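## Task

Remove the yellow sponge from the closet and set it on the desk. Then close the closet completely. The two remaining items must stay on the closet shelves. The robot must not tip over or finish leaning, or the task fails. Anything that stays in place only because the robot is holding it does not count.

## Robot and tools

Robot: a simulated Hello Robot Stretch 4 with one arm. It has an omni-wheel base, a lift that slides up a mast, an arm that telescopes straight out, a wrist with yaw, pitch and roll, and a two-finger gripper. It stands about 1.6 m tall, and the base rim lies within 0.23 m of the base origin. A loose object may occasionally get a short push from outside.

Frames: the base frame sits on the floor under the base centre, with x ahead, y to the left and z up. hand_pose is reported in this frame. It marks a fixed point between the open fingertips, and its printed value may be a little off. With all wrist joints at zero, the hand axes match the base axes. The odometry frame is where the base frame was when the scene began. base_odometry counts wheel rotation only, so slip shows up as travel. Heading is positive to the left, from -3.142 to 3.142.

execute_actions: "actions" holds one action or is empty. An empty list only returns the state and pictures. "cameras" picks which images come back: head_camera, head_left_camera, head_right_camera, wrist_camera or all. Leaving it out, or passing null or ["all"], gives every camera; [] gives none. The "pictures" line lists the returned images in order.

An action contains "base", "joints" or both, and may add "pace" and "contact_limits". The other kind of action is {"end_of_arm": "enable_torque"} on its own. All motions in one action start together but can finish at different times.

"base" takes exactly one relative move, measured from where the base last reported itself:
- translate_m: drive straight, -2 to 2 m, positive is forward.
- strafe_m: slide sideways, -2 to 2 m, positive is left.
- rotate_rad: spin in place, -3.2 to 3.2 rad, positive is counter-clockwise seen from above.

"joints" is a single object keyed by joint name. Each value is an absolute target, not an offset:
- lift_m: 0 to 1.2, tolerance 0.004.
- arm_m: extension, 0 to 0.55, tolerance 0.004.
- wrist_yaw_rad: -1.134 to 4.276. 0 points ahead, positive turns left, 3.14 is folded back. Past 3.4 the arm may get in the way.
- wrist_pitch_rad: -1.117 to 4.259. 0 is level, 1.57 points down.
- wrist_roll_rad: -1.117 to 4.259. At 0 the fingers are level; positive turns clockwise seen from behind the gripper.
- gripper_m: fingertip gap, -0.038 to 0.141. Negative values press the fingers together.

A joint target outside its range is clamped to the limit, and the result reports this. Any other bad value or unknown key rejects the call, and nothing moves.

"pace" is "slow", "default" (the value when omitted), "fast" or "max". These give base speeds up to 0.1, 0.3, 0.4 or 0.6 m/s and turn rates up to 1, 2, 3 or 4 rad/s. When the lift is above 0.2 m, these are reduced further, down to 0.3 m/s and 1 rad/s at lift 1.2. "contact_limits" takes only arm_m, from 0 (gentlest) to 0.75 (firmest), with a default of 0.5. It sets how hard an arm move may push before it halts. Anything you omit from an action can keep pushing toward its earlier target without the statuses showing it.

wait: seconds 0 to 10. Nothing new is commanded. It returns the same state as an empty action.

zoom_image: camera name and region [x0, y0, x1, y1] in that camera's latest full image, with the top-left pixel at (0,0). The region can be at most 504x504.

finished_scene: pass the current scene number. It is final. Only call it once the sponge or box rests on the desk by itself, the closet is fully shut, and the robot is upright. The result states success and gives the next task.

Cameras: head_camera sits atop the mast and looks forward and down; rotate the base to aim it. head_left_camera and head_right_camera are fisheyes beside it that look more steeply down and show the base and arm. wrist_camera looks along the fingers, with the fingertips near the bottom of its image. Calibrations are approximate.

Result lines:
- lidar_m: 12 distances in 30-degree sectors, starting straight ahead and going counter-clockwise (4th left, 7th behind, 10th right). "-" means nothing seen or closer than 0.25 m. The lidar sees table tops but misses glass and thin legs.
- wrist_depth_mm: a 7x7 grid of depth values, 100 to 2000 mm. It includes the robot's own body.
- base_status and joint_status: "done" means it arrived (for the base, the wheels turned fully, even if they slipped). "off_target" means it stopped short and may still push. "contact_stop_at_<key>" means it hit something; the lift, arm or wheels may then go slack. "limit_stop_at_<name>" means a built-in limit stopped it. After a stop, later calls in that same reply are skipped.
- on_its_own: what happened that you did not command. "held at" is a held target, not the measured position.
- turned_by_wheels versus turned_by_imu: a gap above about 0.1 rad suggests a collision or slip, and the heading error is roughly the difference.
- base_tilt: degrees of lean; forward and right are positive.
- motor_effort: percent of maximum, with the peak in brackets. Readings are noisy. An effort at rest outside its normal range hints at a load or pressure. Positive wheel effort turns the base right.

Gripping: command a gap smaller than the object. A smaller value squeezes harder and pulls the object in. A good squeeze shows as a clear rise in gripper effort. Neither the reading nor "done" proves a grasp. If the fingertips get stuck on a surface, raise the lift.

Avoid the following:
- Tipping: do not drive or turn carrying more than 1 kg with arm_m above 0.2, especially at fast paces. Avoid long pulls or pushes with the gripper raised high or at a high contact limit. Past 6 degrees of lean, "limit_stop_at_tilt" makes the lift, arm and wheels go slack.
- Wrist faults: wedging the gripper against things, or holding over about 2 kg level, trips "torque_fault". The motor goes limp until you send enable_torque.
- Self-collision: "limit_stop_at_own_body" is likely with the wrist pitched up below -0.2 and rolled below -0.4 or above 4. To unfold at the start, send lift_m 0.4 with wrist_yaw_rad 0.
- Rough handling: dropping, slamming or shoving objects is penalized.

Each tool is called as name(argument=value, ...), one argument or row to a line, values as JSON.

## Session

execute_actions(
  actions=[],
)

Scene clock: 0.00 s.
base_odometry: x=+0.000 y=+0.000 heading=+0.000 (m, m, rad; odometry frame)
turned_by_wheels: +0.000 (rad since the last result)
turned_by_imu: +0.000 (rad since the last result)
base_tilt: forward=-0.5 right=+0.3 (deg)
lidar_m: 1.35 1.37 1.60 1.93 1.94 2.24 2.39 2.40 2.47 1.30 1.30 1.52
base_status: not commanded
joint_positions: lift_m=+0.186 arm_m=+0.001 wrist_yaw_rad=+3.074 wrist_pitch_rad=-0.010 wrist_roll_rad=-0.010 gripper_m=+0.057
joint_status: not commanded
motor_effort: lift_m=+19 arm_m=-1 wrist_yaw_rad=-2 wrist_pitch_rad=-6 wrist_roll_rad=+0 gripper_m=-3 wheel_0=-1 wheel_1=-1 wheel_2=+0 (%)
hand_pose: x=-0.1098 y=+0.1066 z=+0.3676 quat_wxyz=(+0.034, +0.005, -0.005, +0.999) (m; base frame)
wrist_depth_mm: - 136 - - - - - / - 136 - - - - - / 108 136 276 - - - - / 121 136 - - - - - / - - - - - - - / 1464 1464 204 1499 196 1464 1397 / 960 891 976 150 960 946 976
pictures: head_camera, head_left_camera, head_right_camera, wrist_camera
Images, in order (width x height): head_camera 420x560, head_left_camera 420x672, head_right_camera 420x672, wrist_camera 616x392.

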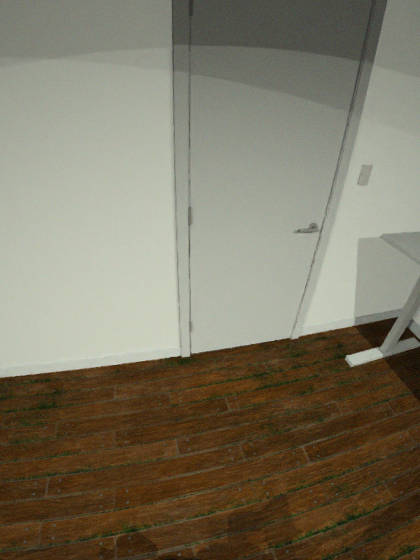

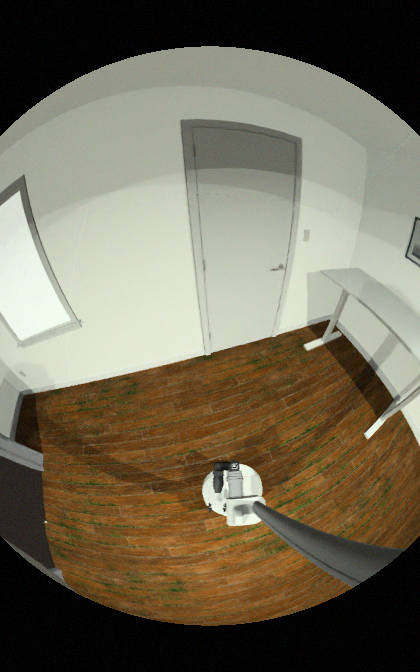

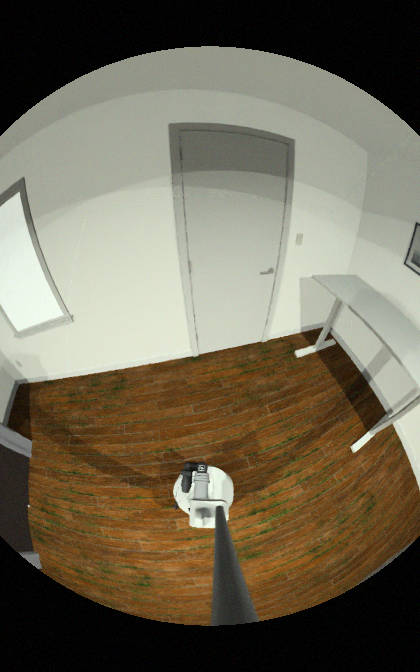

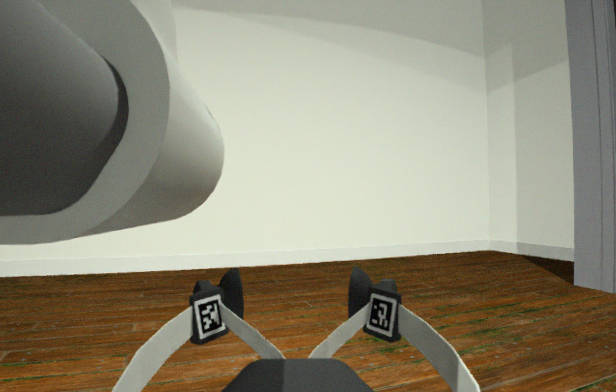

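zoom_image(
  camera="head_camera",
  region=[260, 180, 420, 380],
)

execute_actions(
  actions=[
    {"base":{"rotate_rad":0.217},"joints":{"lift_m":0.8,"wrist_yaw_rad":0,"gripper_m":0.1},"pace":"fast"},
  ],
)

Region (260, 180, 420, 380) of head_camera's 420x560 image, scaled by 2.520, with more detail than that image has; it fills the left 403 columns of this view, and the rest is white.

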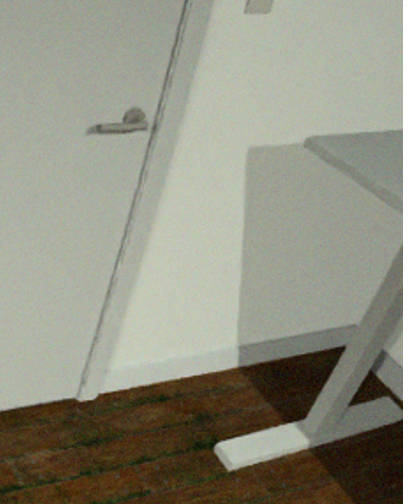

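Scene clock: 20.07 s.
base_odometry: x=+0.000 y=+0.000 heading=+0.217 (m, m, rad; odometry frame)
turned_by_wheels: +0.217 (rad since the last result)
turned_by_imu: +0.218 (rad since the last result)
base_tilt: forward=-0.6 right=+0.4 (deg)
lidar_m: 1.36 1.43 1.84 1.93 2.04 2.53 2.39 2.46 2.24 1.30 1.35 1.43
base_status: done
joint_positions: lift_m=+0.800 arm_m=+0.001 wrist_yaw_rad=+0.000 wrist_pitch_rad=-0.010 wrist_roll_rad=-0.010 gripper_m=+0.100
joint_status: all done
motor_effort: lift_m=+24(25) arm_m=+0(0) wrist_yaw_rad=-1(6) wrist_pitch_rad=-6(6) wrist_roll_rad=+0(0) gripper_m=+1(3) wheel_0=-1(7) wheel_1=-1(8) wheel_2=+1(10) (%)
hand_pose: x=+0.4607 y=-0.0873 z=+0.9809 quat_wxyz=(+1.000, -0.005, -0.005, +0.000) (m; base frame)
wrist_depth_mm: 1098 1098 1118 1118 1160 1138 1160 / 1078 1078 1078 1118 1118 1138 1160 / 1078 1098 1118 1118 1138 1118 1182 / 1078 1098 1118 1118 1118 1138 1160 / 1078 1118 1118 1118 1138 1160 1160 / 1078 1078 1118 1118 201 1160 1160 / 1078 1078 1098 147 1138 1160 1182
pictures: head_camera, head_left_camera, head_right_camera, wrist_camera
camera_calibration (this result's frames):
wrist_camera: T_world_to_cam=[[-0.0321427, -0.999461, -0.00664749, -0.066961], [0.0262033, 0.00580598, -0.99964, 1.02535], [0.99914, -0.0323053, 0.0260025, -0.264142], [0, 0, 0, 1]] pos_world=[0.234895, -0.0814113, 1.0314]
Images, in order (width x height): head_camera 420x560, head_left_camera 420x672, head_right_camera 420x672, wrist_camera 616x392.

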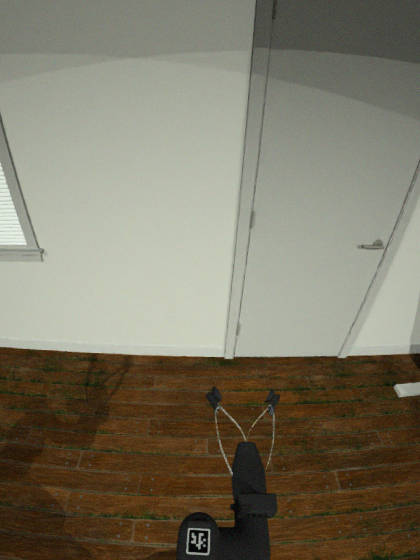

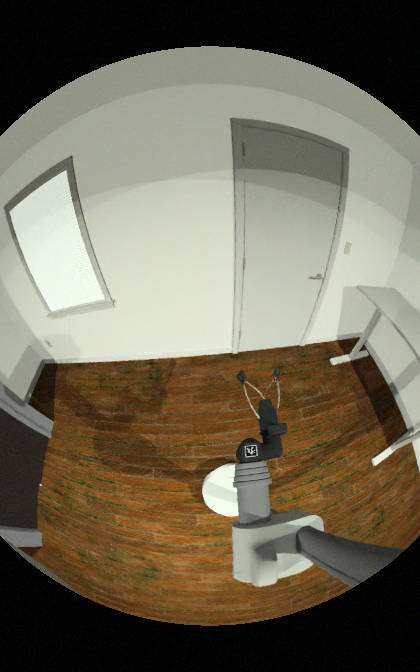

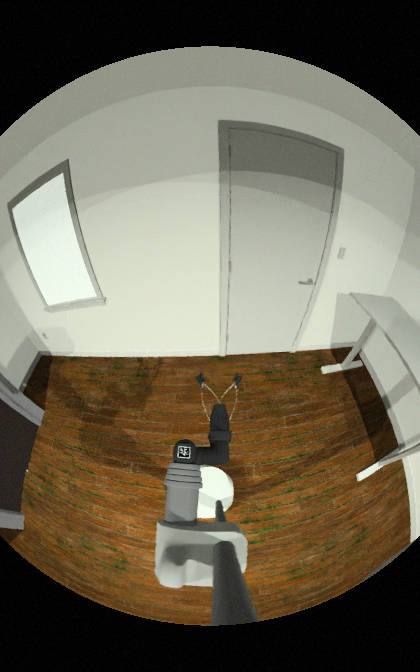

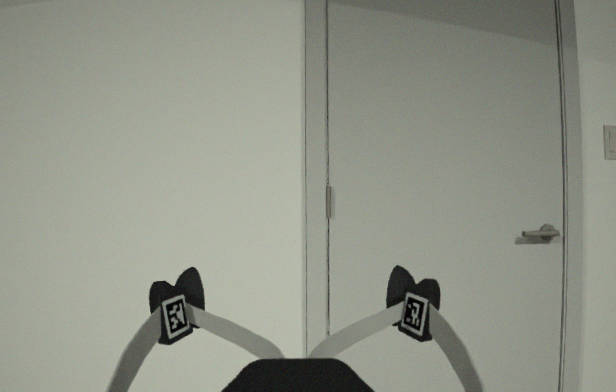

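execute_actions(
  actions=[
    {"base":{"strafe_m":-0.70},"joints":{"lift_m":0.765,"arm_m":0.1},"pace":"fast"},
  ],
  cameras=["head_camera","wrist_camera"],
)

execute_actions(
  actions=[
    {"base":{"translate_m":0.5},"pace":"fast"},
  ],
  cameras=["head_camera","wrist_camera"],
)

Scene clock: 41.50 s.
base_odometry: x=+0.151 y=-0.684 heading=+0.217 (m, m, rad; odometry frame)
turned_by_wheels: +0.000 (rad since the last result)
turned_by_imu: +0.000 (rad since the last result)
base_tilt: forward=-0.6 right=+0.3 (deg)
lidar_m: 1.35 1.44 1.90 2.63 2.77 2.51 2.35 2.11 0.65 0.60 0.63 0.83
base_status: done
joint_positions: lift_m=+0.765 arm_m=+0.099 wrist_yaw_rad=+0.000 wrist_pitch_rad=-0.010 wrist_roll_rad=-0.010 gripper_m=+0.100
joint_status: all done
motor_effort: lift_m=+16(21) arm_m=+5(4) wrist_yaw_rad=-1(2) wrist_pitch_rad=-6(7) wrist_roll_rad=+0(0) gripper_m=+0(1) wheel_0=-1(12) wheel_1=-1(15) wheel_2=+0(1) (%)
hand_pose: x=+0.5585 y=-0.0874 z=+0.9465 quat_wxyz=(+1.000, -0.005, -0.005, +0.000) (m; base frame)
wrist_depth_mm: 1008 1025 1042 1042 1098 1118 1118 / 1008 1025 1060 1060 1118 1118 1138 / 991 1008 1042 1042 1078 1098 1118 / 1008 1008 1042 1042 1098 1098 1118 / 1008 1025 1025 1042 1078 1098 1118 / 1008 1025 1025 1042 202 1098 1118 / 1008 1008 1025 147 1078 1098 1138
pictures: head_camera, wrist_camera
camera_calibration (this result's frames):
wrist_camera: T_world_to_cam=[[-0.0324252, -0.999452, -0.00664639, -0.0639687], [0.0261704, 0.0057986, -0.999641, 0.988442], [0.999131, -0.0325875, 0.025968, -0.360988], [0, 0, 0, 1]] pos_world=[0.332733, -0.081429, 0.997036]
Images, in order (width x height): head_camera 420x560, wrist_camera 616x392.

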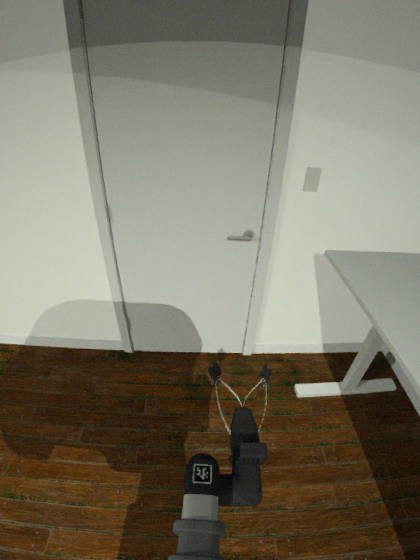

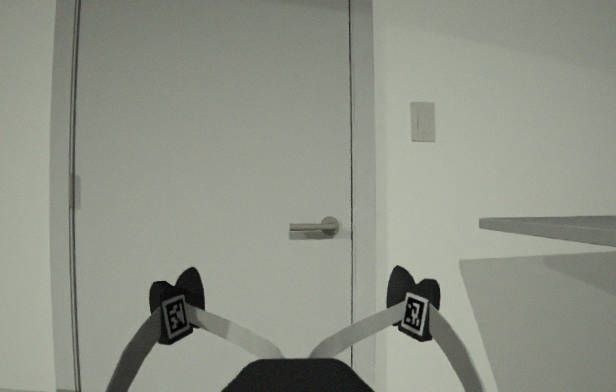

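Scene clock: 44.13 s.
base_odometry: x=+0.639 y=-0.576 heading=+0.217 (m, m, rad; odometry frame)
turned_by_wheels: +0.000 (rad since the last result)
turned_by_imu: -0.003 (rad since the last result)
base_tilt: forward=-0.6 right=+0.3 (deg)
lidar_m: 0.85 0.91 1.23 2.64 2.76 3.02 2.86 0.90 0.61 0.56 0.58 0.75
base_status: done
joint_positions: lift_m=+0.765 arm_m=+0.099 wrist_yaw_rad=+0.000 wrist_pitch_rad=-0.010 wrist_roll_rad=-0.010 gripper_m=+0.100
joint_status: not commanded
motor_effort: lift_m=+16(16) arm_m=+5(5) wrist_yaw_rad=-2(1) wrist_pitch_rad=-7(6) wrist_roll_rad=+1(0) gripper_m=-4(0) wheel_0=+0(6) wheel_1=+2(9) wheel_2=+0(13) (%)
hand_pose: x=+0.5585 y=-0.0874 z=+0.9465 quat_wxyz=(+1.000, -0.005, -0.005, +0.000) (m; base frame)
wrist_depth_mm: 535 544 554 559 569 597 615 / 535 539 549 564 559 597 603 / 530 544 554 559 564 603 615 / 530 539 554 559 569 597 609 / 539 539 544 559 559 597 603 / 530 539 549 559 202 597 609 / 530 539 549 147 564 597 609
pictures: head_camera, wrist_camera
camera_calibration (this result's frames):
wrist_camera: T_world_to_cam=[[-0.0324448, -0.999451, -0.00664629, -0.0639628], [0.0261706, 0.00579798, -0.999641, 0.988433], [0.999131, -0.0326071, 0.0259681, -0.361014], [0, 0, 0, 1]] pos_world=[0.332757, -0.0814302, 0.997027]
Images, in order (width x height): head_camera 420x560, wrist_camera 616x392.

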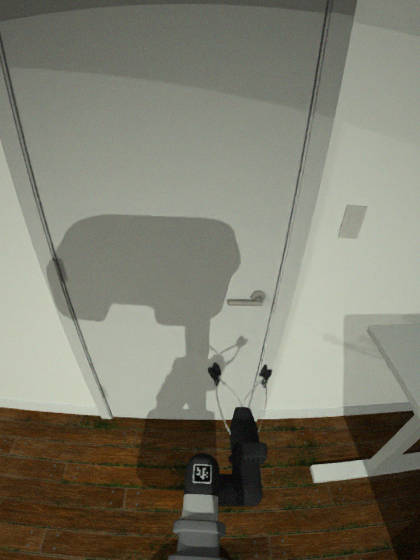

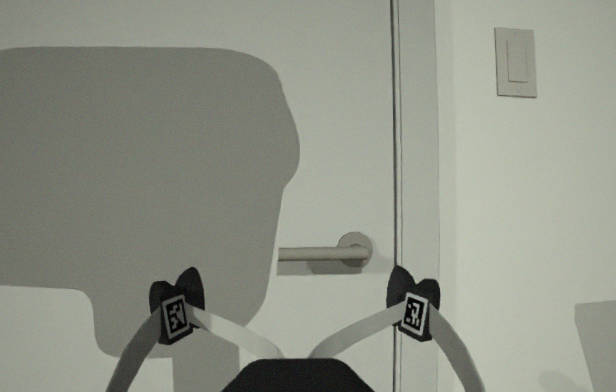

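execute_actions(
  actions=[
    {"joints":{"lift_m":0.752,"arm_m":0.3,"wrist_roll_rad":1.57,"gripper_m":0.08},"pace":"fast"},
  ],
  cameras=["head_camera","wrist_camera"],
)

Scene clock: 60.63 s.
base_odometry: x=+0.639 y=-0.576 heading=+0.217 (m, m, rad; odometry frame)
turned_by_wheels: +0.000 (rad since the last result)
turned_by_imu: +0.000 (rad since the last result)
base_tilt: forward=-0.6 right=+0.3 (deg)
lidar_m: 0.84 0.90 1.24 2.65 2.74 3.01 2.86 0.89 0.60 0.58 0.58 0.76
base_status: not commanded
joint_positions: lift_m=+0.752 arm_m=+0.299 wrist_yaw_rad=+0.000 wrist_pitch_rad=-0.010 wrist_roll_rad=+1.570 gripper_m=+0.080
joint_status: all done
motor_effort: lift_m=+16(16) arm_m=+5(5) wrist_yaw_rad=-1(1) wrist_pitch_rad=-6(6) wrist_roll_rad=+1(6) gripper_m=-2(2) wheel_0=+0(0) wheel_1=+1(2) wheel_2=+0(0) (%)
hand_pose: x=+0.7585 y=-0.0874 z=+0.9335 quat_wxyz=(+0.707, +0.707, -0.004, +0.004) (m; base frame)
wrist_depth_mm: 379 384 389 392 394 402 402 / 349 351 353 359 364 364 366 / 357 359 364 368 370 375 377 / 353 357 359 364 368 370 373 / 351 355 357 362 366 368 370 / 349 351 208 357 195 364 368 / 347 345 353 146 357 362 364
pictures: head_camera, wrist_camera
camera_calibration (this result's frames):
wrist_camera: T_world_to_cam=[[-0.0222682, 0.0157478, -0.999628, 0.950418], [0.015616, 0.999759, 0.015402, 0.117531], [0.99963, -0.0152672, -0.0225088, -0.514108], [0, 0, 0, 1]] pos_world=[0.533246, -0.140318, 0.936682]
Images, in order (width x height): head_camera 420x560, wrist_camera 616x392.

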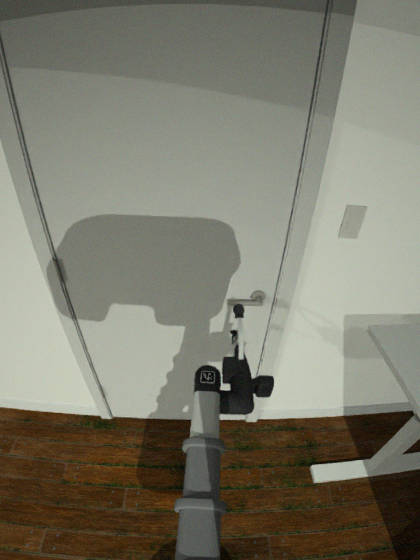

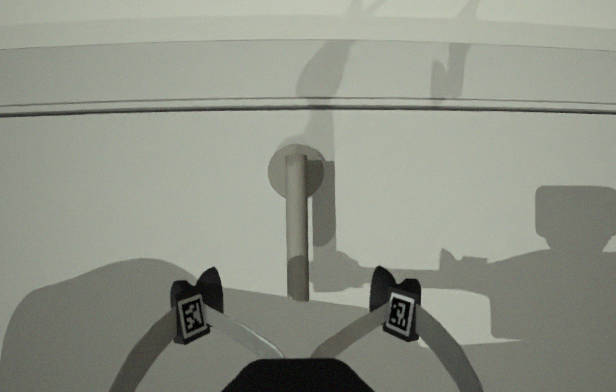

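execute_actions(
  actions=[
    {"joints":{"arm_m":0.375},"contact_limits":{"arm_m":0.2}},
  ],
  cameras=["head_camera","wrist_camera"],
)

Scene clock: 69.40 s.
base_odometry: x=+0.639 y=-0.576 heading=+0.217 (m, m, rad; odometry frame)
turned_by_wheels: +0.000 (rad since the last result)
turned_by_imu: +0.000 (rad since the last result)
base_tilt: forward=-0.5 right=+0.3 (deg)
lidar_m: 0.87 0.91 1.21 2.64 2.75 3.02 2.87 0.89 0.60 0.57 0.57 0.78
base_status: not commanded
joint_positions: lift_m=+0.752 arm_m=+0.374 wrist_yaw_rad=+0.000 wrist_pitch_rad=-0.010 wrist_roll_rad=+1.570 gripper_m=+0.080
joint_status: all done
motor_effort: lift_m=+16(16) arm_m=+5(5) wrist_yaw_rad=-2(1) wrist_pitch_rad=-6(6) wrist_roll_rad=+1(2) gripper_m=-2(2) wheel_0=+0(0) wheel_1=+1(1) wheel_2=+0(0) (%)
contact_limits: arm_m 0.2
hand_pose: x=+0.8335 y=-0.0874 z=+0.9335 quat_wxyz=(+0.707, +0.707, -0.004, +0.004) (m; base frame)
wrist_depth_mm: 277 278 281 285 287 290 291 / 281 283 287 291 294 294 297 / 283 286 289 291 294 296 298 / 281 285 286 289 293 296 297 / 278 281 283 286 290 293 294 / 276 279 208 283 195 290 290 / 276 277 279 146 286 287 289
pictures: head_camera, wrist_camera
camera_calibration (this result's frames):
wrist_camera: T_world_to_cam=[[-0.0222603, 0.0158061, -0.999627, 0.952087], [0.0157501, 0.999756, 0.0154574, 0.116235], [0.999628, -0.0154002, -0.0225038, -0.589074], [0, 0, 0, 1]] pos_world=[0.608218, -0.140327, 0.936679]
Images, in order (width x height): head_camera 420x560, wrist_camera 616x392.

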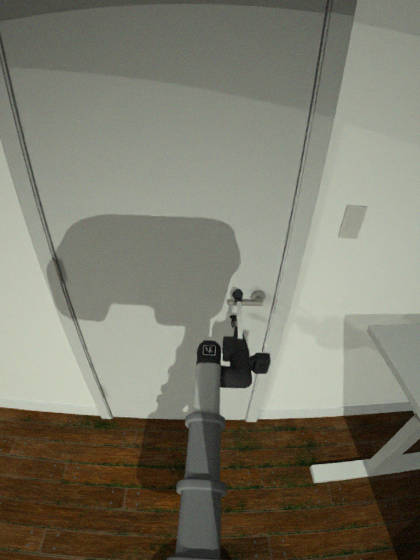

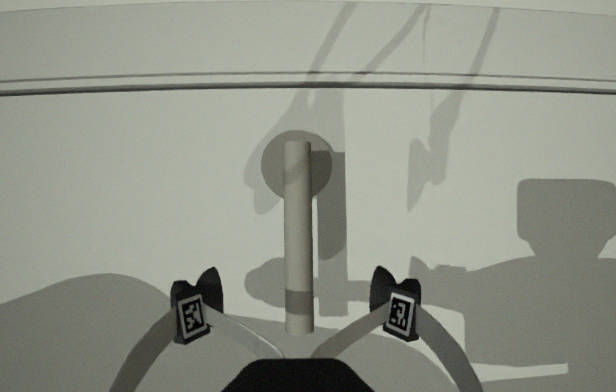

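execute_actions(
  actions=[
    {"joints":{"gripper_m":-0.015}},
  ],
  cameras=["head_camera","wrist_camera"],
)

Scene clock: 75.27 s.
base_odometry: x=+0.639 y=-0.576 heading=+0.217 (m, m, rad; odometry frame)
turned_by_wheels: +0.000 (rad since the last result)
turned_by_imu: +0.000 (rad since the last result)
base_tilt: forward=-0.5 right=+0.3 (deg)
lidar_m: 0.88 0.92 1.23 2.65 2.74 3.03 2.87 0.87 0.61 0.56 0.58 0.76
base_status: not commanded
joint_positions: lift_m=+0.752 arm_m=+0.374 wrist_yaw_rad=+0.000 wrist_pitch_rad=-0.010 wrist_roll_rad=+1.570 gripper_m=-0.015
joint_status: all done
motor_effort: lift_m=+16(16) arm_m=+5(5) wrist_yaw_rad=-1(0) wrist_pitch_rad=-7(6) wrist_roll_rad=+1(1) gripper_m=-9(9) wheel_0=+0(0) wheel_1=+2(1) wheel_2=+0(0) (%)
hand_pose: x=+0.8335 y=-0.0874 z=+0.9335 quat_wxyz=(+0.707, +0.707, -0.004, +0.004) (m; base frame)
wrist_depth_mm: 276 278 281 283 286 290 291 / 279 282 289 291 294 294 296 / 283 286 287 290 294 298 300 / 281 282 287 287 291 296 298 / 279 281 283 287 287 293 294 / 277 278 185 200 287 290 291 / 276 276 278 182 282 289 290
pictures: head_camera, wrist_camera
camera_calibration (this result's frames):
wrist_camera: T_world_to_cam=[[-0.0222603, 0.0158059, -0.999627, 0.952087], [0.0157503, 0.999756, 0.0154572, 0.116235], [0.999628, -0.0154003, -0.0225038, -0.589074], [0, 0, 0, 1]] pos_world=[0.608218, -0.140327, 0.936679]
Images, in order (width x height): head_camera 420x560, wrist_camera 616x392.

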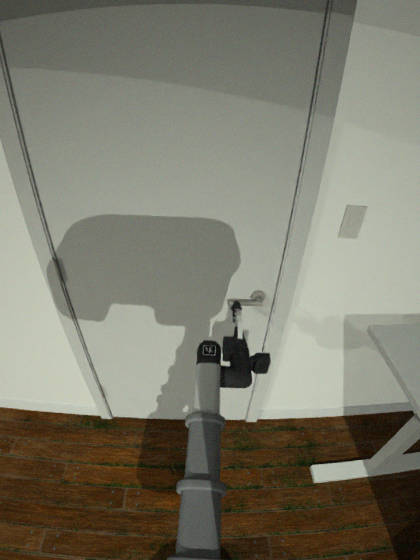

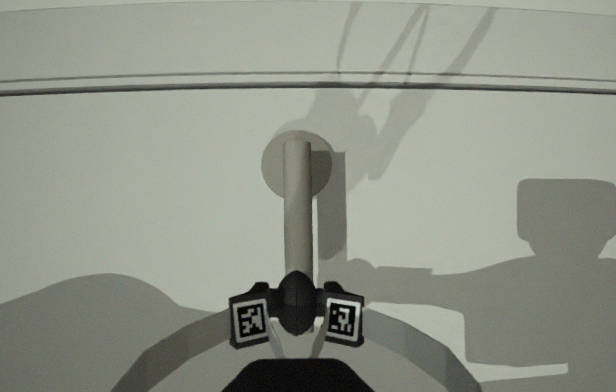

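execute_actions(
  actions=[
    {"joints":{"gripper_m":0.05}},
  ],
  cameras=[],
)

execute_actions(
  actions=[
    {"joints":{"arm_m":0.402},"contact_limits":{"arm_m":0.2}},
  ],
  cameras=["wrist_camera"],
)

execute_actions(
  actions=[
    {"joints":{"gripper_m":-0.015}},
  ],
  cameras=["head_camera","wrist_camera"],
)

Scene clock: 83.23 s.
base_odometry: x=+0.639 y=-0.576 heading=+0.217 (m, m, rad; odometry frame)
turned_by_wheels: +0.000 (rad since the last result)
turned_by_imu: +0.000 (rad since the last result)
base_tilt: forward=-0.6 right=+0.3 (deg)
lidar_m: 0.87 0.91 1.24 2.65 2.72 3.01 2.86 0.87 0.60 0.57 0.58 0.76
base_status: not commanded
joint_positions: lift_m=+0.752 arm_m=+0.374 wrist_yaw_rad=+0.000 wrist_pitch_rad=-0.010 wrist_roll_rad=+1.570 gripper_m=+0.050
joint_status: all done
motor_effort: lift_m=+16(16) arm_m=+5(5) wrist_yaw_rad=-2(0) wrist_pitch_rad=-6(6) wrist_roll_rad=+1(1) gripper_m=-3(9) wheel_0=+0(0) wheel_1=+2(1) wheel_2=+0(0) (%)
hand_pose: x=+0.8335 y=-0.0874 z=+0.9335 quat_wxyz=(+0.707, +0.707, -0.004, +0.004) (m; base frame)
wrist_depth_mm: 277 278 281 283 287 289 291 / 281 283 289 293 294 293 296 / 283 286 289 291 294 297 300 / 281 285 286 287 293 294 297 / 279 282 285 286 289 291 296 / 277 278 194 283 204 290 291 / 276 276 279 141 286 289 290
pictures: none
No camera images: the call's "cameras" was empty. Leave "cameras" out to get every camera's image.

Scene clock: 84.03 s.
base_odometry: x=+0.639 y=-0.576 heading=+0.217 (m, m, rad; odometry frame)
turned_by_wheels: +0.000 (rad since the last result)
turned_by_imu: +0.000 (rad since the last result)
base_tilt: forward=-0.6 right=+0.3 (deg)
lidar_m: 0.88 0.91 1.25 2.64 2.74 3.03 2.87 0.91 0.62 0.56 0.58 0.76
base_status: not commanded
joint_positions: lift_m=+0.752 arm_m=+0.401 wrist_yaw_rad=+0.000 wrist_pitch_rad=-0.010 wrist_roll_rad=+1.570 gripper_m=+0.050
joint_status: all done
motor_effort: lift_m=+16(16) arm_m=+5(5) wrist_yaw_rad=+1(2) wrist_pitch_rad=-6(6) wrist_roll_rad=+1(1) gripper_m=-4(5) wheel_0=+0(0) wheel_1=+2(1) wheel_2=+0(0) (%)
contact_limits: arm_m 0.2
hand_pose: x=+0.8605 y=-0.0874 z=+0.9335 quat_wxyz=(+0.707, +0.707, -0.004, +0.004) (m; base frame)
wrist_depth_mm: 249 251 254 256 258 262 263 / 257 260 263 266 267 272 273 / 257 259 263 257 266 268 272 / 255 257 259 256 265 268 270 / 253 255 258 259 263 265 267 / 251 253 193 256 203 263 265 / 248 250 254 140 257 260 263
pictures: wrist_camera
camera_calibration (this result's frames):
wrist_camera: T_world_to_cam=[[-0.0222596, 0.0158075, -0.999627, 0.952688], [0.0157921, 0.999756, 0.0154579, 0.115785], [0.999627, -0.0154421, -0.0225038, -0.616053], [0, 0, 0, 1]] pos_world=[0.635201, -0.14033, 0.936679]
Images, in order (width x height): wrist_camera 616x392.

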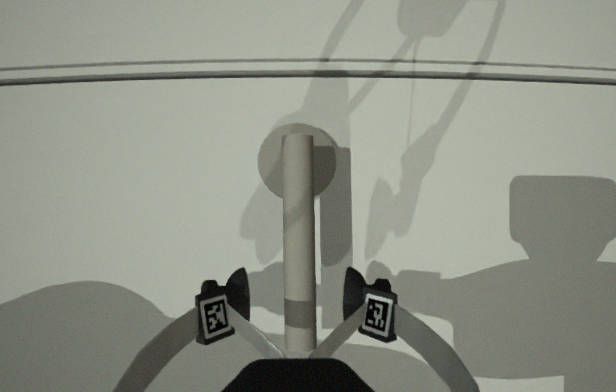

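Scene clock: 85.43 s.
base_odometry: x=+0.639 y=-0.576 heading=+0.217 (m, m, rad; odometry frame)
turned_by_wheels: +0.000 (rad since the last result)
turned_by_imu: +0.000 (rad since the last result)
base_tilt: forward=-0.5 right=+0.3 (deg)
lidar_m: 0.87 0.91 1.23 2.65 2.74 3.02 2.85 0.90 0.62 0.56 0.58 0.77
base_status: not commanded
joint_positions: lift_m=+0.752 arm_m=+0.402 wrist_yaw_rad=+0.002 wrist_pitch_rad=-0.009 wrist_roll_rad=+1.570 gripper_m=-0.015
joint_status: all done
motor_effort: lift_m=+16(16) arm_m=+2(5) wrist_yaw_rad=-6(7) wrist_pitch_rad=-11(11) wrist_roll_rad=+0(1) gripper_m=-21(21) wheel_0=+0(0) wheel_1=+2(1) wheel_2=+0(0) (%)
hand_pose: x=+0.8611 y=-0.0868 z=+0.9331 quat_wxyz=(+0.707, +0.707, -0.002, +0.004) (m; base frame)
wrist_depth_mm: 247 250 252 254 257 260 263 / 257 259 262 264 268 270 272 / 255 257 260 255 266 268 271 / 253 257 259 254 264 265 268 / 251 253 256 257 262 264 266 / 250 252 185 205 184 262 265 / 248 199 252 208 256 260 262
pictures: head_camera, wrist_camera
camera_calibration (this result's frames):
wrist_camera: T_world_to_cam=[[-0.0238889, 0.0157581, -0.99959, 0.953594], [0.0137699, 0.999786, 0.0154321, 0.11696], [0.99962, -0.0133956, -0.0241008, -0.615023], [0, 0, 0, 1]] pos_world=[0.635959, -0.1402, 0.936576]
Images, in order (width x height): head_camera 420x560, wrist_camera 616x392.

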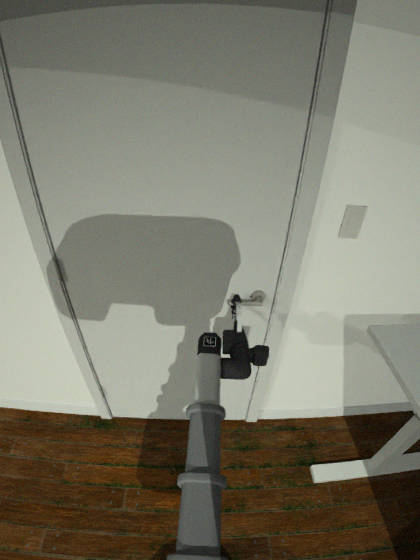

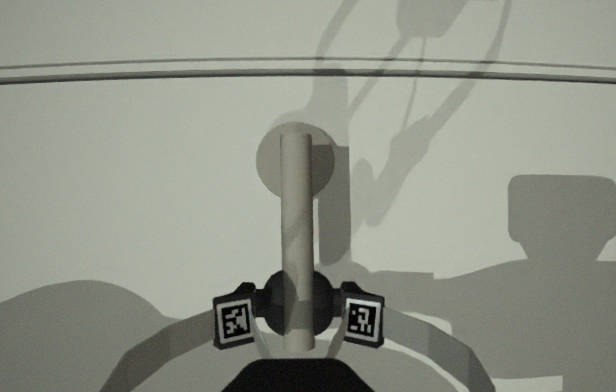

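execute_actions(
  actions=[
    {"base":{"strafe_m":-0.005},"joints":{"lift_m":0.724,"wrist_roll_rad":1.25}},
  ],
  cameras=["wrist_camera"],
)

Scene clock: 91.77 s.
base_odometry: x=+0.640 y=-0.581 heading=+0.217 (m, m, rad; odometry frame)
turned_by_wheels: +0.000 (rad since the last result)
turned_by_imu: +0.000 (rad since the last result)
base_tilt: forward=-0.5 right=+0.3 (deg)
lidar_m: 0.88 0.91 1.25 2.64 2.76 3.03 2.87 0.90 0.61 0.56 0.58 0.77
base_status: done
joint_positions: lift_m=+0.725 arm_m=+0.402 wrist_yaw_rad=+0.000 wrist_pitch_rad=-0.029 wrist_roll_rad=+1.253 gripper_m=-0.015
joint_status: all done
on_its_own: wrist_pitch_rad is at rest, and its effort (+47) is outside its rest range (-23 to +23)
motor_effort: lift_m=+9(16) arm_m=+2(2) wrist_yaw_rad=-2(14) wrist_pitch_rad=+47(47) wrist_roll_rad=-9(11) gripper_m=-20(18) wheel_0=+1(9) wheel_1=+3(8) wheel_2=+0(1) (%)
hand_pose: x=+0.8609 y=-0.0873 z=+0.9115 quat_wxyz=(+0.810, +0.586, -0.012, +0.009) (m; base frame)
wrist_depth_mm: 265 265 257 256 257 291 293 / 264 264 265 266 256 257 258 / 260 262 262 263 265 265 260 / 258 259 259 255 262 265 266 / 256 256 258 259 262 262 264 / 253 254 196 208 258 258 260 / 251 154 253 183 255 257 259
pictures: wrist_camera
camera_calibration (this result's frames):
wrist_camera: T_world_to_cam=[[-0.0050172, -0.296004, -0.955173, 0.848038], [0.0240185, 0.954874, -0.296038, 0.388895], [0.999699, -0.0244272, 0.0023188, -0.640417], [0, 0, 0, 1]] pos_world=[0.635139, -0.135967, 0.926636]
Images, in order (width x height): wrist_camera 616x392.

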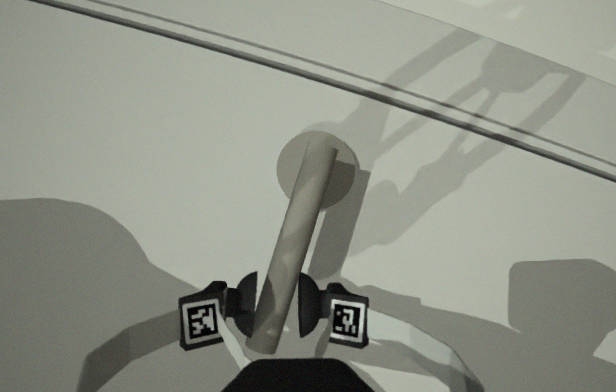

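execute_actions(
  actions=[
    {"base":{"strafe_m":0.005},"joints":{"lift_m":0.752,"wrist_roll_rad":1.57,"gripper_m":-0.03}},
  ],
  cameras=["wrist_camera"],
)

execute_actions(
  actions=[
    {"joints":{"arm_m":0.36},"pace":"slow"},
  ],
  cameras=["head_camera","wrist_camera"],
)

Scene clock: 101.17 s.
base_odometry: x=+0.639 y=-0.576 heading=+0.217 (m, m, rad; odometry frame)
turned_by_wheels: -0.001 (rad since the last result)
turned_by_imu: -0.001 (rad since the last result)
base_tilt: forward=-0.5 right=+0.3 (deg)
lidar_m: 0.87 0.90 1.23 2.64 2.73 3.03 2.88 0.90 0.59 0.56 0.58 0.76
base_status: done
joint_positions: lift_m=+0.752 arm_m=+0.402 wrist_yaw_rad=+0.002 wrist_pitch_rad=-0.009 wrist_roll_rad=+1.569 gripper_m=-0.029
joint_status: all done
motor_effort: lift_m=+25(25) arm_m=+2(2) wrist_yaw_rad=-4(6) wrist_pitch_rad=-9(47) wrist_roll_rad=+3(7) gripper_m=-21(18) wheel_0=-3(7) wheel_1=-5(11) wheel_2=+0(1) (%)
hand_pose: x=+0.8611 y=-0.0870 z=+0.9325 quat_wxyz=(+0.708, +0.706, -0.003, +0.004) (m; base frame)
wrist_depth_mm: 248 250 253 255 258 260 263 / 257 259 263 266 268 268 272 / 256 258 259 256 265 268 271 / 254 256 259 254 265 267 268 / 252 254 257 258 262 265 266 / 249 252 183 208 181 262 264 / 248 153 252 209 256 262 262
pictures: wrist_camera
camera_calibration (this result's frames):
wrist_camera: T_world_to_cam=[[-0.0233553, 0.0148304, -0.999617, 0.952486], [0.0142776, 0.999793, 0.0144994, 0.117549], [0.999625, -0.0139335, -0.0235622, -0.61555], [0, 0, 0, 1]] pos_world=[0.635887, -0.140227, 0.935913]
Images, in order (width x height): wrist_camera 616x392.

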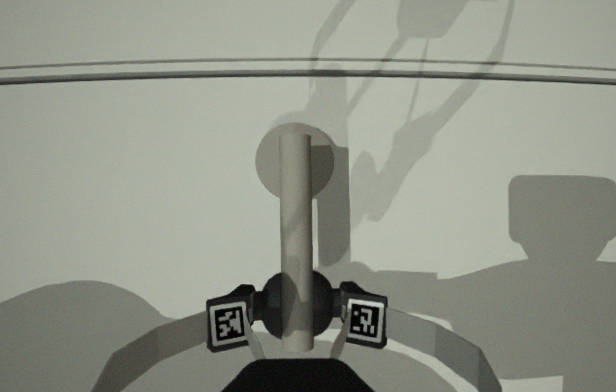

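Scene clock: 102.73 s.
base_odometry: x=+0.639 y=-0.576 heading=+0.217 (m, m, rad; odometry frame)
turned_by_wheels: +0.000 (rad since the last result)
turned_by_imu: +0.000 (rad since the last result)
base_tilt: forward=-0.6 right=+0.3 (deg)
lidar_m: 0.88 0.91 1.23 2.65 2.75 3.03 2.87 0.89 0.62 0.55 0.58 0.77
base_status: not commanded
joint_positions: lift_m=+0.752 arm_m=+0.361 wrist_yaw_rad=+0.000 wrist_pitch_rad=-0.010 wrist_roll_rad=+1.570 gripper_m=-0.030
joint_status: all done
motor_effort: lift_m=+24(25) arm_m=-5(8) wrist_yaw_rad=+0(10) wrist_pitch_rad=-6(9) wrist_roll_rad=+1(4) gripper_m=-13(19) wheel_0=-2(3) wheel_1=-4(6) wheel_2=-1(2) (%)
hand_pose: x=+0.8202 y=-0.0875 z=+0.9329 quat_wxyz=(+0.707, +0.707, -0.004, +0.004) (m; base frame)
wrist_depth_mm: 289 293 294 298 300 304 304 / 290 296 298 301 306 306 307 / 297 300 301 304 307 310 312 / 294 297 300 300 303 307 309 / 290 296 297 300 303 304 307 / 290 291 183 198 300 301 306 / 286 215 291 149 297 300 303
pictures: head_camera, wrist_camera
camera_calibration (this result's frames):
wrist_camera: T_world_to_cam=[[-0.0223128, 0.0157683, -0.999627, 0.951149], [0.0160647, 0.999752, 0.0154117, 0.116329], [0.999622, -0.0157148, -0.0225606, -0.575801], [0, 0, 0, 1]] pos_world=[0.594938, -0.140347, 0.93601]
Images, in order (width x height): head_camera 420x560, wrist_camera 616x392.

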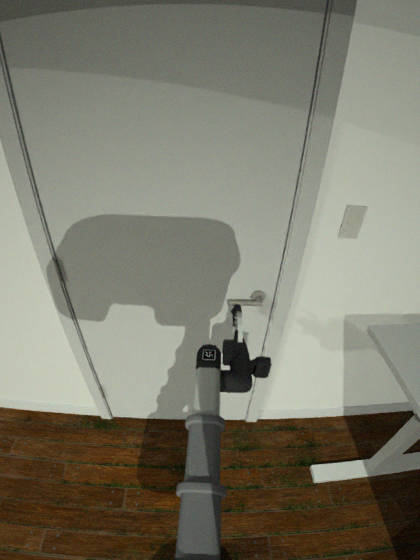

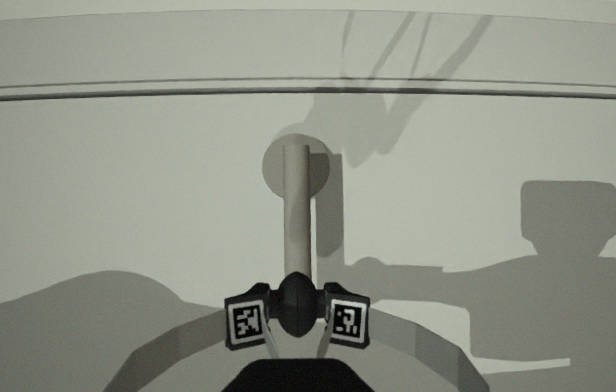

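execute_actions(
  actions=[
    {"base":{"strafe_m":0.008},"joints":{"lift_m":0.79,"wrist_roll_rad":0,"gripper_m":-0.005}},
  ],
  cameras=[],
)

execute_actions(
  actions=[
    {"joints":{"arm_m":0.418},"contact_limits":{"arm_m":0.2}},
  ],
  cameras=["head_camera","wrist_camera"],
)

execute_actions(
  actions=[
    {"joints":{"lift_m":0.765},"pace":"slow"},
  ],
  cameras=["head_camera","wrist_camera"],
)

Scene clock: 153.20 s.
base_odometry: x=+0.637 y=-0.568 heading=+0.217 (m, m, rad; odometry frame)
turned_by_wheels: +0.000 (rad since the last result)
turned_by_imu: +0.000 (rad since the last result)
base_tilt: forward=-0.6 right=+0.3 (deg)
lidar_m: 0.88 0.90 1.24 2.65 2.74 3.00 2.85 0.92 0.60 0.57 0.59 0.77
base_status: done
joint_positions: lift_m=+0.790 arm_m=+0.361 wrist_yaw_rad=+0.000 wrist_pitch_rad=-0.010 wrist_roll_rad=+0.000 gripper_m=-0.005
joint_status: all done
motor_effort: lift_m=+24(26) arm_m=-5(5) wrist_yaw_rad=+0(1) wrist_pitch_rad=-6(6) wrist_roll_rad=+0(5) gripper_m=-6(17) wheel_0=+0(9) wheel_1=+3(7) wheel_2=+0(0) (%)
hand_pose: x=+0.8202 y=-0.0875 z=+0.9708 quat_wxyz=(+1.000, +0.000, -0.005, +0.000) (m; base frame)
wrist_depth_mm: 287 290 296 300 306 306 303 / 285 290 296 300 306 304 320 / 285 290 296 300 303 304 319 / 286 290 294 300 304 307 317 / 286 289 296 298 304 307 319 / 283 289 293 199 296 306 319 / 283 287 291 179 216 300 300
pictures: none
No camera images: the call's "cameras" was empty. Leave "cameras" out to get every camera's image.

Scene clock: 154.23 s.
base_odometry: x=+0.637 y=-0.568 heading=+0.217 (m, m, rad; odometry frame)
turned_by_wheels: +0.000 (rad since the last result)
turned_by_imu: +0.000 (rad since the last result)
base_tilt: forward=-0.5 right=+0.3 (deg)
lidar_m: 0.87 0.91 1.25 2.64 2.73 3.01 2.87 0.90 0.61 0.57 0.58 0.77
base_status: not commanded
joint_positions: lift_m=+0.790 arm_m=+0.417 wrist_yaw_rad=+0.000 wrist_pitch_rad=-0.010 wrist_roll_rad=+0.000 gripper_m=-0.005
joint_status: all done
motor_effort: lift_m=+24(24) arm_m=+5(5) wrist_yaw_rad=-1(0) wrist_pitch_rad=-6(7) wrist_roll_rad=-1(1) gripper_m=-6(8) wheel_0=+0(0) wheel_1=+2(2) wheel_2=+0(0) (%)
contact_limits: arm_m 0.2
hand_pose: x=+0.8765 y=-0.0874 z=+0.9708 quat_wxyz=(+1.000, +0.000, -0.005, +0.000) (m; base frame)
wrist_depth_mm: 233 236 240 244 248 252 244 / 233 236 240 244 248 252 245 / 232 236 239 244 248 251 244 / 232 236 239 243 248 252 243 / 232 236 239 242 247 252 244 / 231 235 236 199 246 251 243 / 230 233 237 179 187 250 242
pictures: head_camera, wrist_camera
camera_calibration (this result's frames):
wrist_camera: T_world_to_cam=[[-0.032483, -0.99932, -0.0174226, -0.0430209], [0.0262573, 0.0165725, -0.999518, 1.0052], [0.999127, -0.0329248, 0.0257011, -0.679106], [0, 0, 0, 1]] pos_world=[0.650722, -0.0820098, 1.02142]
Images, in order (width x height): head_camera 420x560, wrist_camera 616x392.

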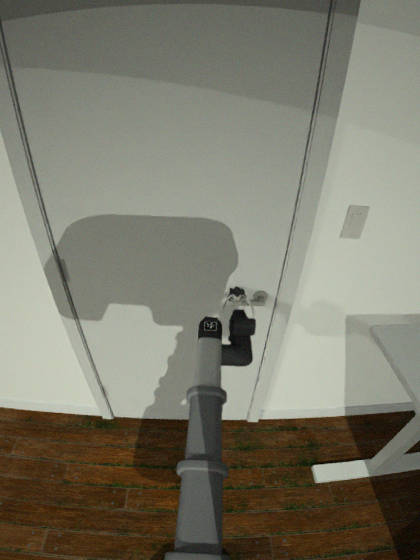

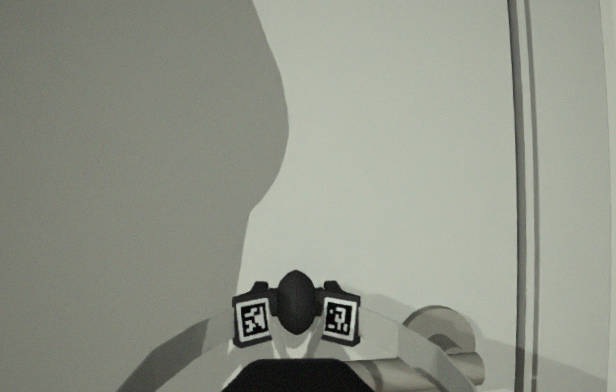

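Scene clock: 155.23 s.
base_odometry: x=+0.637 y=-0.568 heading=+0.217 (m, m, rad; odometry frame)
turned_by_wheels: +0.000 (rad since the last result)
turned_by_imu: +0.000 (rad since the last result)
base_tilt: forward=-0.6 right=+0.3 (deg)
lidar_m: 0.86 0.91 1.22 2.63 2.72 3.00 2.86 0.90 0.61 0.57 0.57 0.78
base_status: not commanded
joint_positions: lift_m=+0.766 arm_m=+0.417 wrist_yaw_rad=+0.000 wrist_pitch_rad=-0.019 wrist_roll_rad=+0.000 gripper_m=-0.005
joint_status: all done
motor_effort: lift_m=+12(22) arm_m=+5(5) wrist_yaw_rad=+0(2) wrist_pitch_rad=+19(19) wrist_roll_rad=+0(0) gripper_m=-6(3) wheel_0=+0(0) wheel_1=+2(3) wheel_2=+0(0) (%)
hand_pose: x=+0.8765 y=-0.0874 z=+0.9493 quat_wxyz=(+1.000, +0.000, -0.009, +0.000) (m; base frame)
wrist_depth_mm: 235 237 243 247 251 254 246 / 234 237 241 246 250 254 245 / 232 237 241 245 250 253 246 / 232 236 240 244 247 253 245 / 232 235 239 244 247 252 243 / 231 236 203 198 239 251 243 / 230 232 236 179 194 249 241
pictures: head_camera, wrist_camera
camera_calibration (this result's frames):
wrist_camera: T_world_to_cam=[[-0.0323335, -0.99932, -0.017702, -0.0432626], [0.0348411, 0.0165735, -0.999255, 0.975942], [0.99887, -0.0329262, 0.0342816, -0.68644], [0, 0, 0, 1]] pos_world=[0.650263, -0.0820099, 0.997981]
Images, in order (width x height): head_camera 420x560, wrist_camera 616x392.

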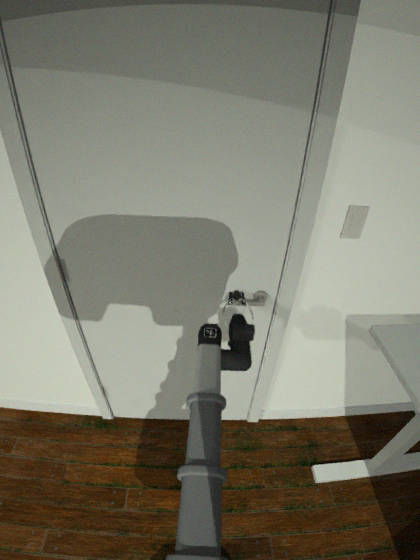

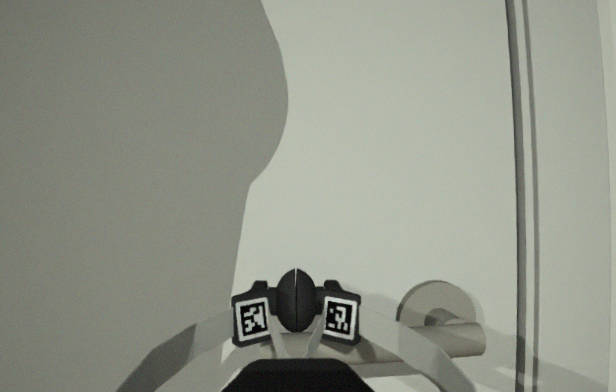

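execute_actions(
  actions=[
    {"joints":{"lift_m":0.757},"pace":"slow"},
  ],
  cameras=["wrist_camera"],
)

Scene clock: 159.97 s.
base_odometry: x=+0.637 y=-0.568 heading=+0.217 (m, m, rad; odometry frame)
turned_by_wheels: +0.000 (rad since the last result)
turned_by_imu: +0.000 (rad since the last result)
base_tilt: forward=-0.6 right=+0.3 (deg)
lidar_m: 0.88 0.92 1.24 2.63 2.74 3.02 2.86 0.90 0.62 0.57 0.60 0.77
base_status: not commanded
joint_positions: lift_m=+0.758 arm_m=+0.417 wrist_yaw_rad=+0.000 wrist_pitch_rad=-0.028 wrist_roll_rad=+0.000 gripper_m=-0.005
joint_status: all done
on_its_own: wrist_pitch_rad is at rest, and its effort (+43) is outside its rest range (-23 to +23)
motor_effort: lift_m=+9(13) arm_m=+5(5) wrist_yaw_rad=-2(3) wrist_pitch_rad=+43(44) wrist_roll_rad=+0(1) gripper_m=-5(9) wheel_0=+0(0) wheel_1=+3(3) wheel_2=+0(0) (%)
hand_pose: x=+0.8765 y=-0.0874 z=+0.9441 quat_wxyz=(+1.000, +0.000, -0.014, +0.000) (m; base frame)
wrist_depth_mm: 236 241 245 249 253 257 249 / 236 239 244 247 252 256 247 / 234 239 243 246 250 254 247 / 233 236 241 245 249 252 245 / 233 236 240 244 248 251 244 / 231 235 186 201 239 250 243 / 229 231 236 163 195 249 240
pictures: wrist_camera
camera_calibration (this result's frames):
wrist_camera: T_world_to_cam=[[-0.0320075, -0.999326, -0.0179827, -0.0433273], [0.0435197, 0.0165814, -0.998915, 0.962761], [0.99854, -0.0327554, 0.0429596, -0.694154], [0, 0, 0, 1]] pos_world=[0.649854, -0.0819993, 0.990758]
Images, in order (width x height): wrist_camera 616x392.

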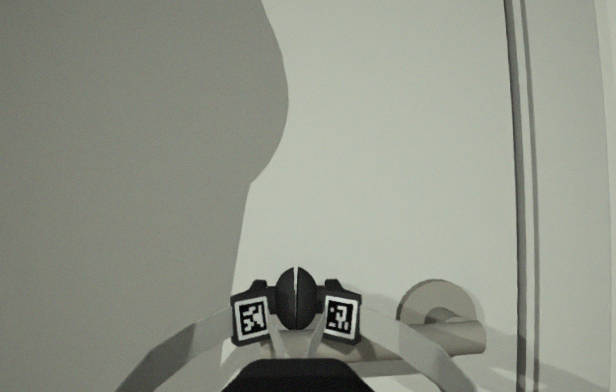

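execute_actions(
  actions=[
    {"joints":{"arm_m":0.40},"pace":"slow"},
  ],
  cameras=["wrist_camera"],
)

Scene clock: 164.87 s.
base_odometry: x=+0.637 y=-0.568 heading=+0.217 (m, m, rad; odometry frame)
turned_by_wheels: +0.000 (rad since the last result)
turned_by_imu: +0.000 (rad since the last result)
base_tilt: forward=-0.6 right=+0.3 (deg)
lidar_m: 0.87 0.91 1.23 2.64 2.73 3.01 2.87 0.90 0.62 0.58 0.58 0.78
base_status: not commanded
joint_positions: lift_m=+0.758 arm_m=+0.401 wrist_yaw_rad=+0.003 wrist_pitch_rad=-0.032 wrist_roll_rad=+0.000 gripper_m=-0.005
joint_status: all done
on_its_own: wrist_pitch_rad is at rest, and its effort (+56) is outside its rest range (-23 to +23)
motor_effort: lift_m=+9(9) arm_m=-7(10) wrist_yaw_rad=-9(13) wrist_pitch_rad=+56(56) wrist_roll_rad=+0(0) gripper_m=-9(12) wheel_0=+0(0) wheel_1=+3(3) wheel_2=+2(2) (%)
hand_pose: x=+0.8607 y=-0.0866 z=+0.9453 quat_wxyz=(+1.000, +0.000, -0.016, +0.001) (m; base frame)
wrist_depth_mm: 254 257 262 265 270 273 266 / 252 256 258 264 268 271 264 / 251 253 258 262 267 271 262 / 249 253 256 262 264 268 262 / 247 250 254 258 263 267 259 / 246 249 187 201 254 266 255 / 244 247 250 179 209 263 255
pictures: wrist_camera
camera_calibration (this result's frames):
wrist_camera: T_world_to_cam=[[-0.0291333, -0.999414, -0.0179931, -0.0454729], [0.0478426, 0.016586, -0.998717, 0.960786], [0.99843, -0.0299568, 0.0473313, -0.68225], [0, 0, 0, 1]] pos_world=[0.633888, -0.0818198, 0.991027]
Images, in order (width x height): wrist_camera 616x392.

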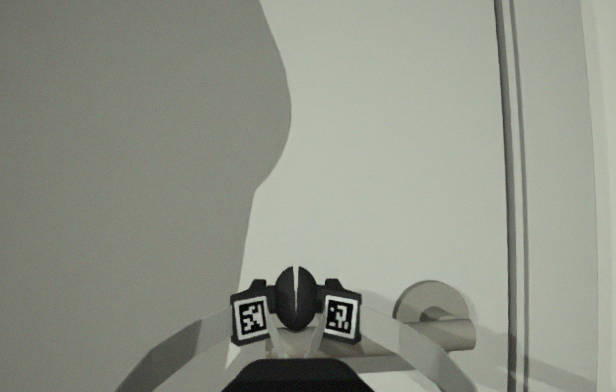

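execute_actions(
  actions=[
    {"joints":{"lift_m":0.750},"pace":"slow"},
  ],
  cameras=["wrist_camera"],
)

Scene clock: 175.97 s.
base_odometry: x=+0.637 y=-0.568 heading=+0.217 (m, m, rad; odometry frame)
turned_by_wheels: +0.000 (rad since the last result)
turned_by_imu: +0.000 (rad since the last result)
base_tilt: forward=-0.6 right=+0.3 (deg)
lidar_m: 0.87 0.92 1.23 2.63 2.74 3.03 2.86 0.93 0.62 0.57 0.57 0.77
base_status: not commanded
joint_positions: lift_m=+0.751 arm_m=+0.401 wrist_yaw_rad=+0.003 wrist_pitch_rad=-0.040 wrist_roll_rad=+0.000 gripper_m=-0.005
joint_status: all done
on_its_own: wrist_pitch_rad is at rest, and its effort (+78) is outside its rest range (-23 to +23)
motor_effort: lift_m=+5(9) arm_m=-7(7) wrist_yaw_rad=-10(9) wrist_pitch_rad=+78(79) wrist_roll_rad=+0(0) gripper_m=-8(10) wheel_0=+0(1) wheel_1=+3(3) wheel_2=+2(2) (%)
hand_pose: x=+0.8606 y=-0.0866 z=+0.9409 quat_wxyz=(+1.000, +0.000, -0.020, +0.001) (m; base frame)
wrist_depth_mm: 255 259 265 267 273 276 268 / 253 258 262 266 271 274 265 / 252 255 259 264 267 271 264 / 250 253 257 262 266 268 260 / 247 252 256 259 263 267 258 / 246 249 187 201 252 264 256 / 244 246 250 179 211 262 254
pictures: wrist_camera
camera_calibration (this result's frames):
wrist_camera: T_world_to_cam=[[-0.0291051, -0.99941, -0.0182387, -0.045382], [0.0554711, 0.0166034, -0.998322, 0.949405], [0.998036, -0.030068, 0.0549552, -0.688751], [0, 0, 0, 1]] pos_world=[0.633413, -0.0818279, 0.984834]
Images, in order (width x height): wrist_camera 616x392.

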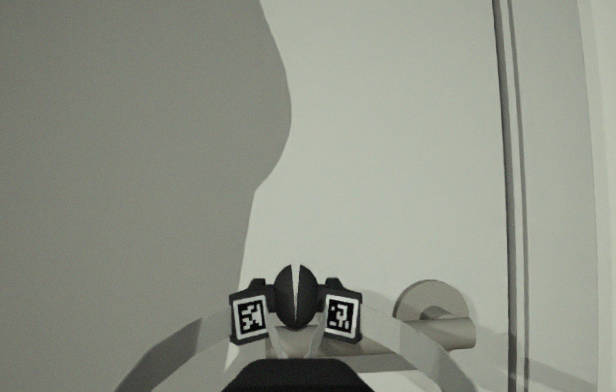

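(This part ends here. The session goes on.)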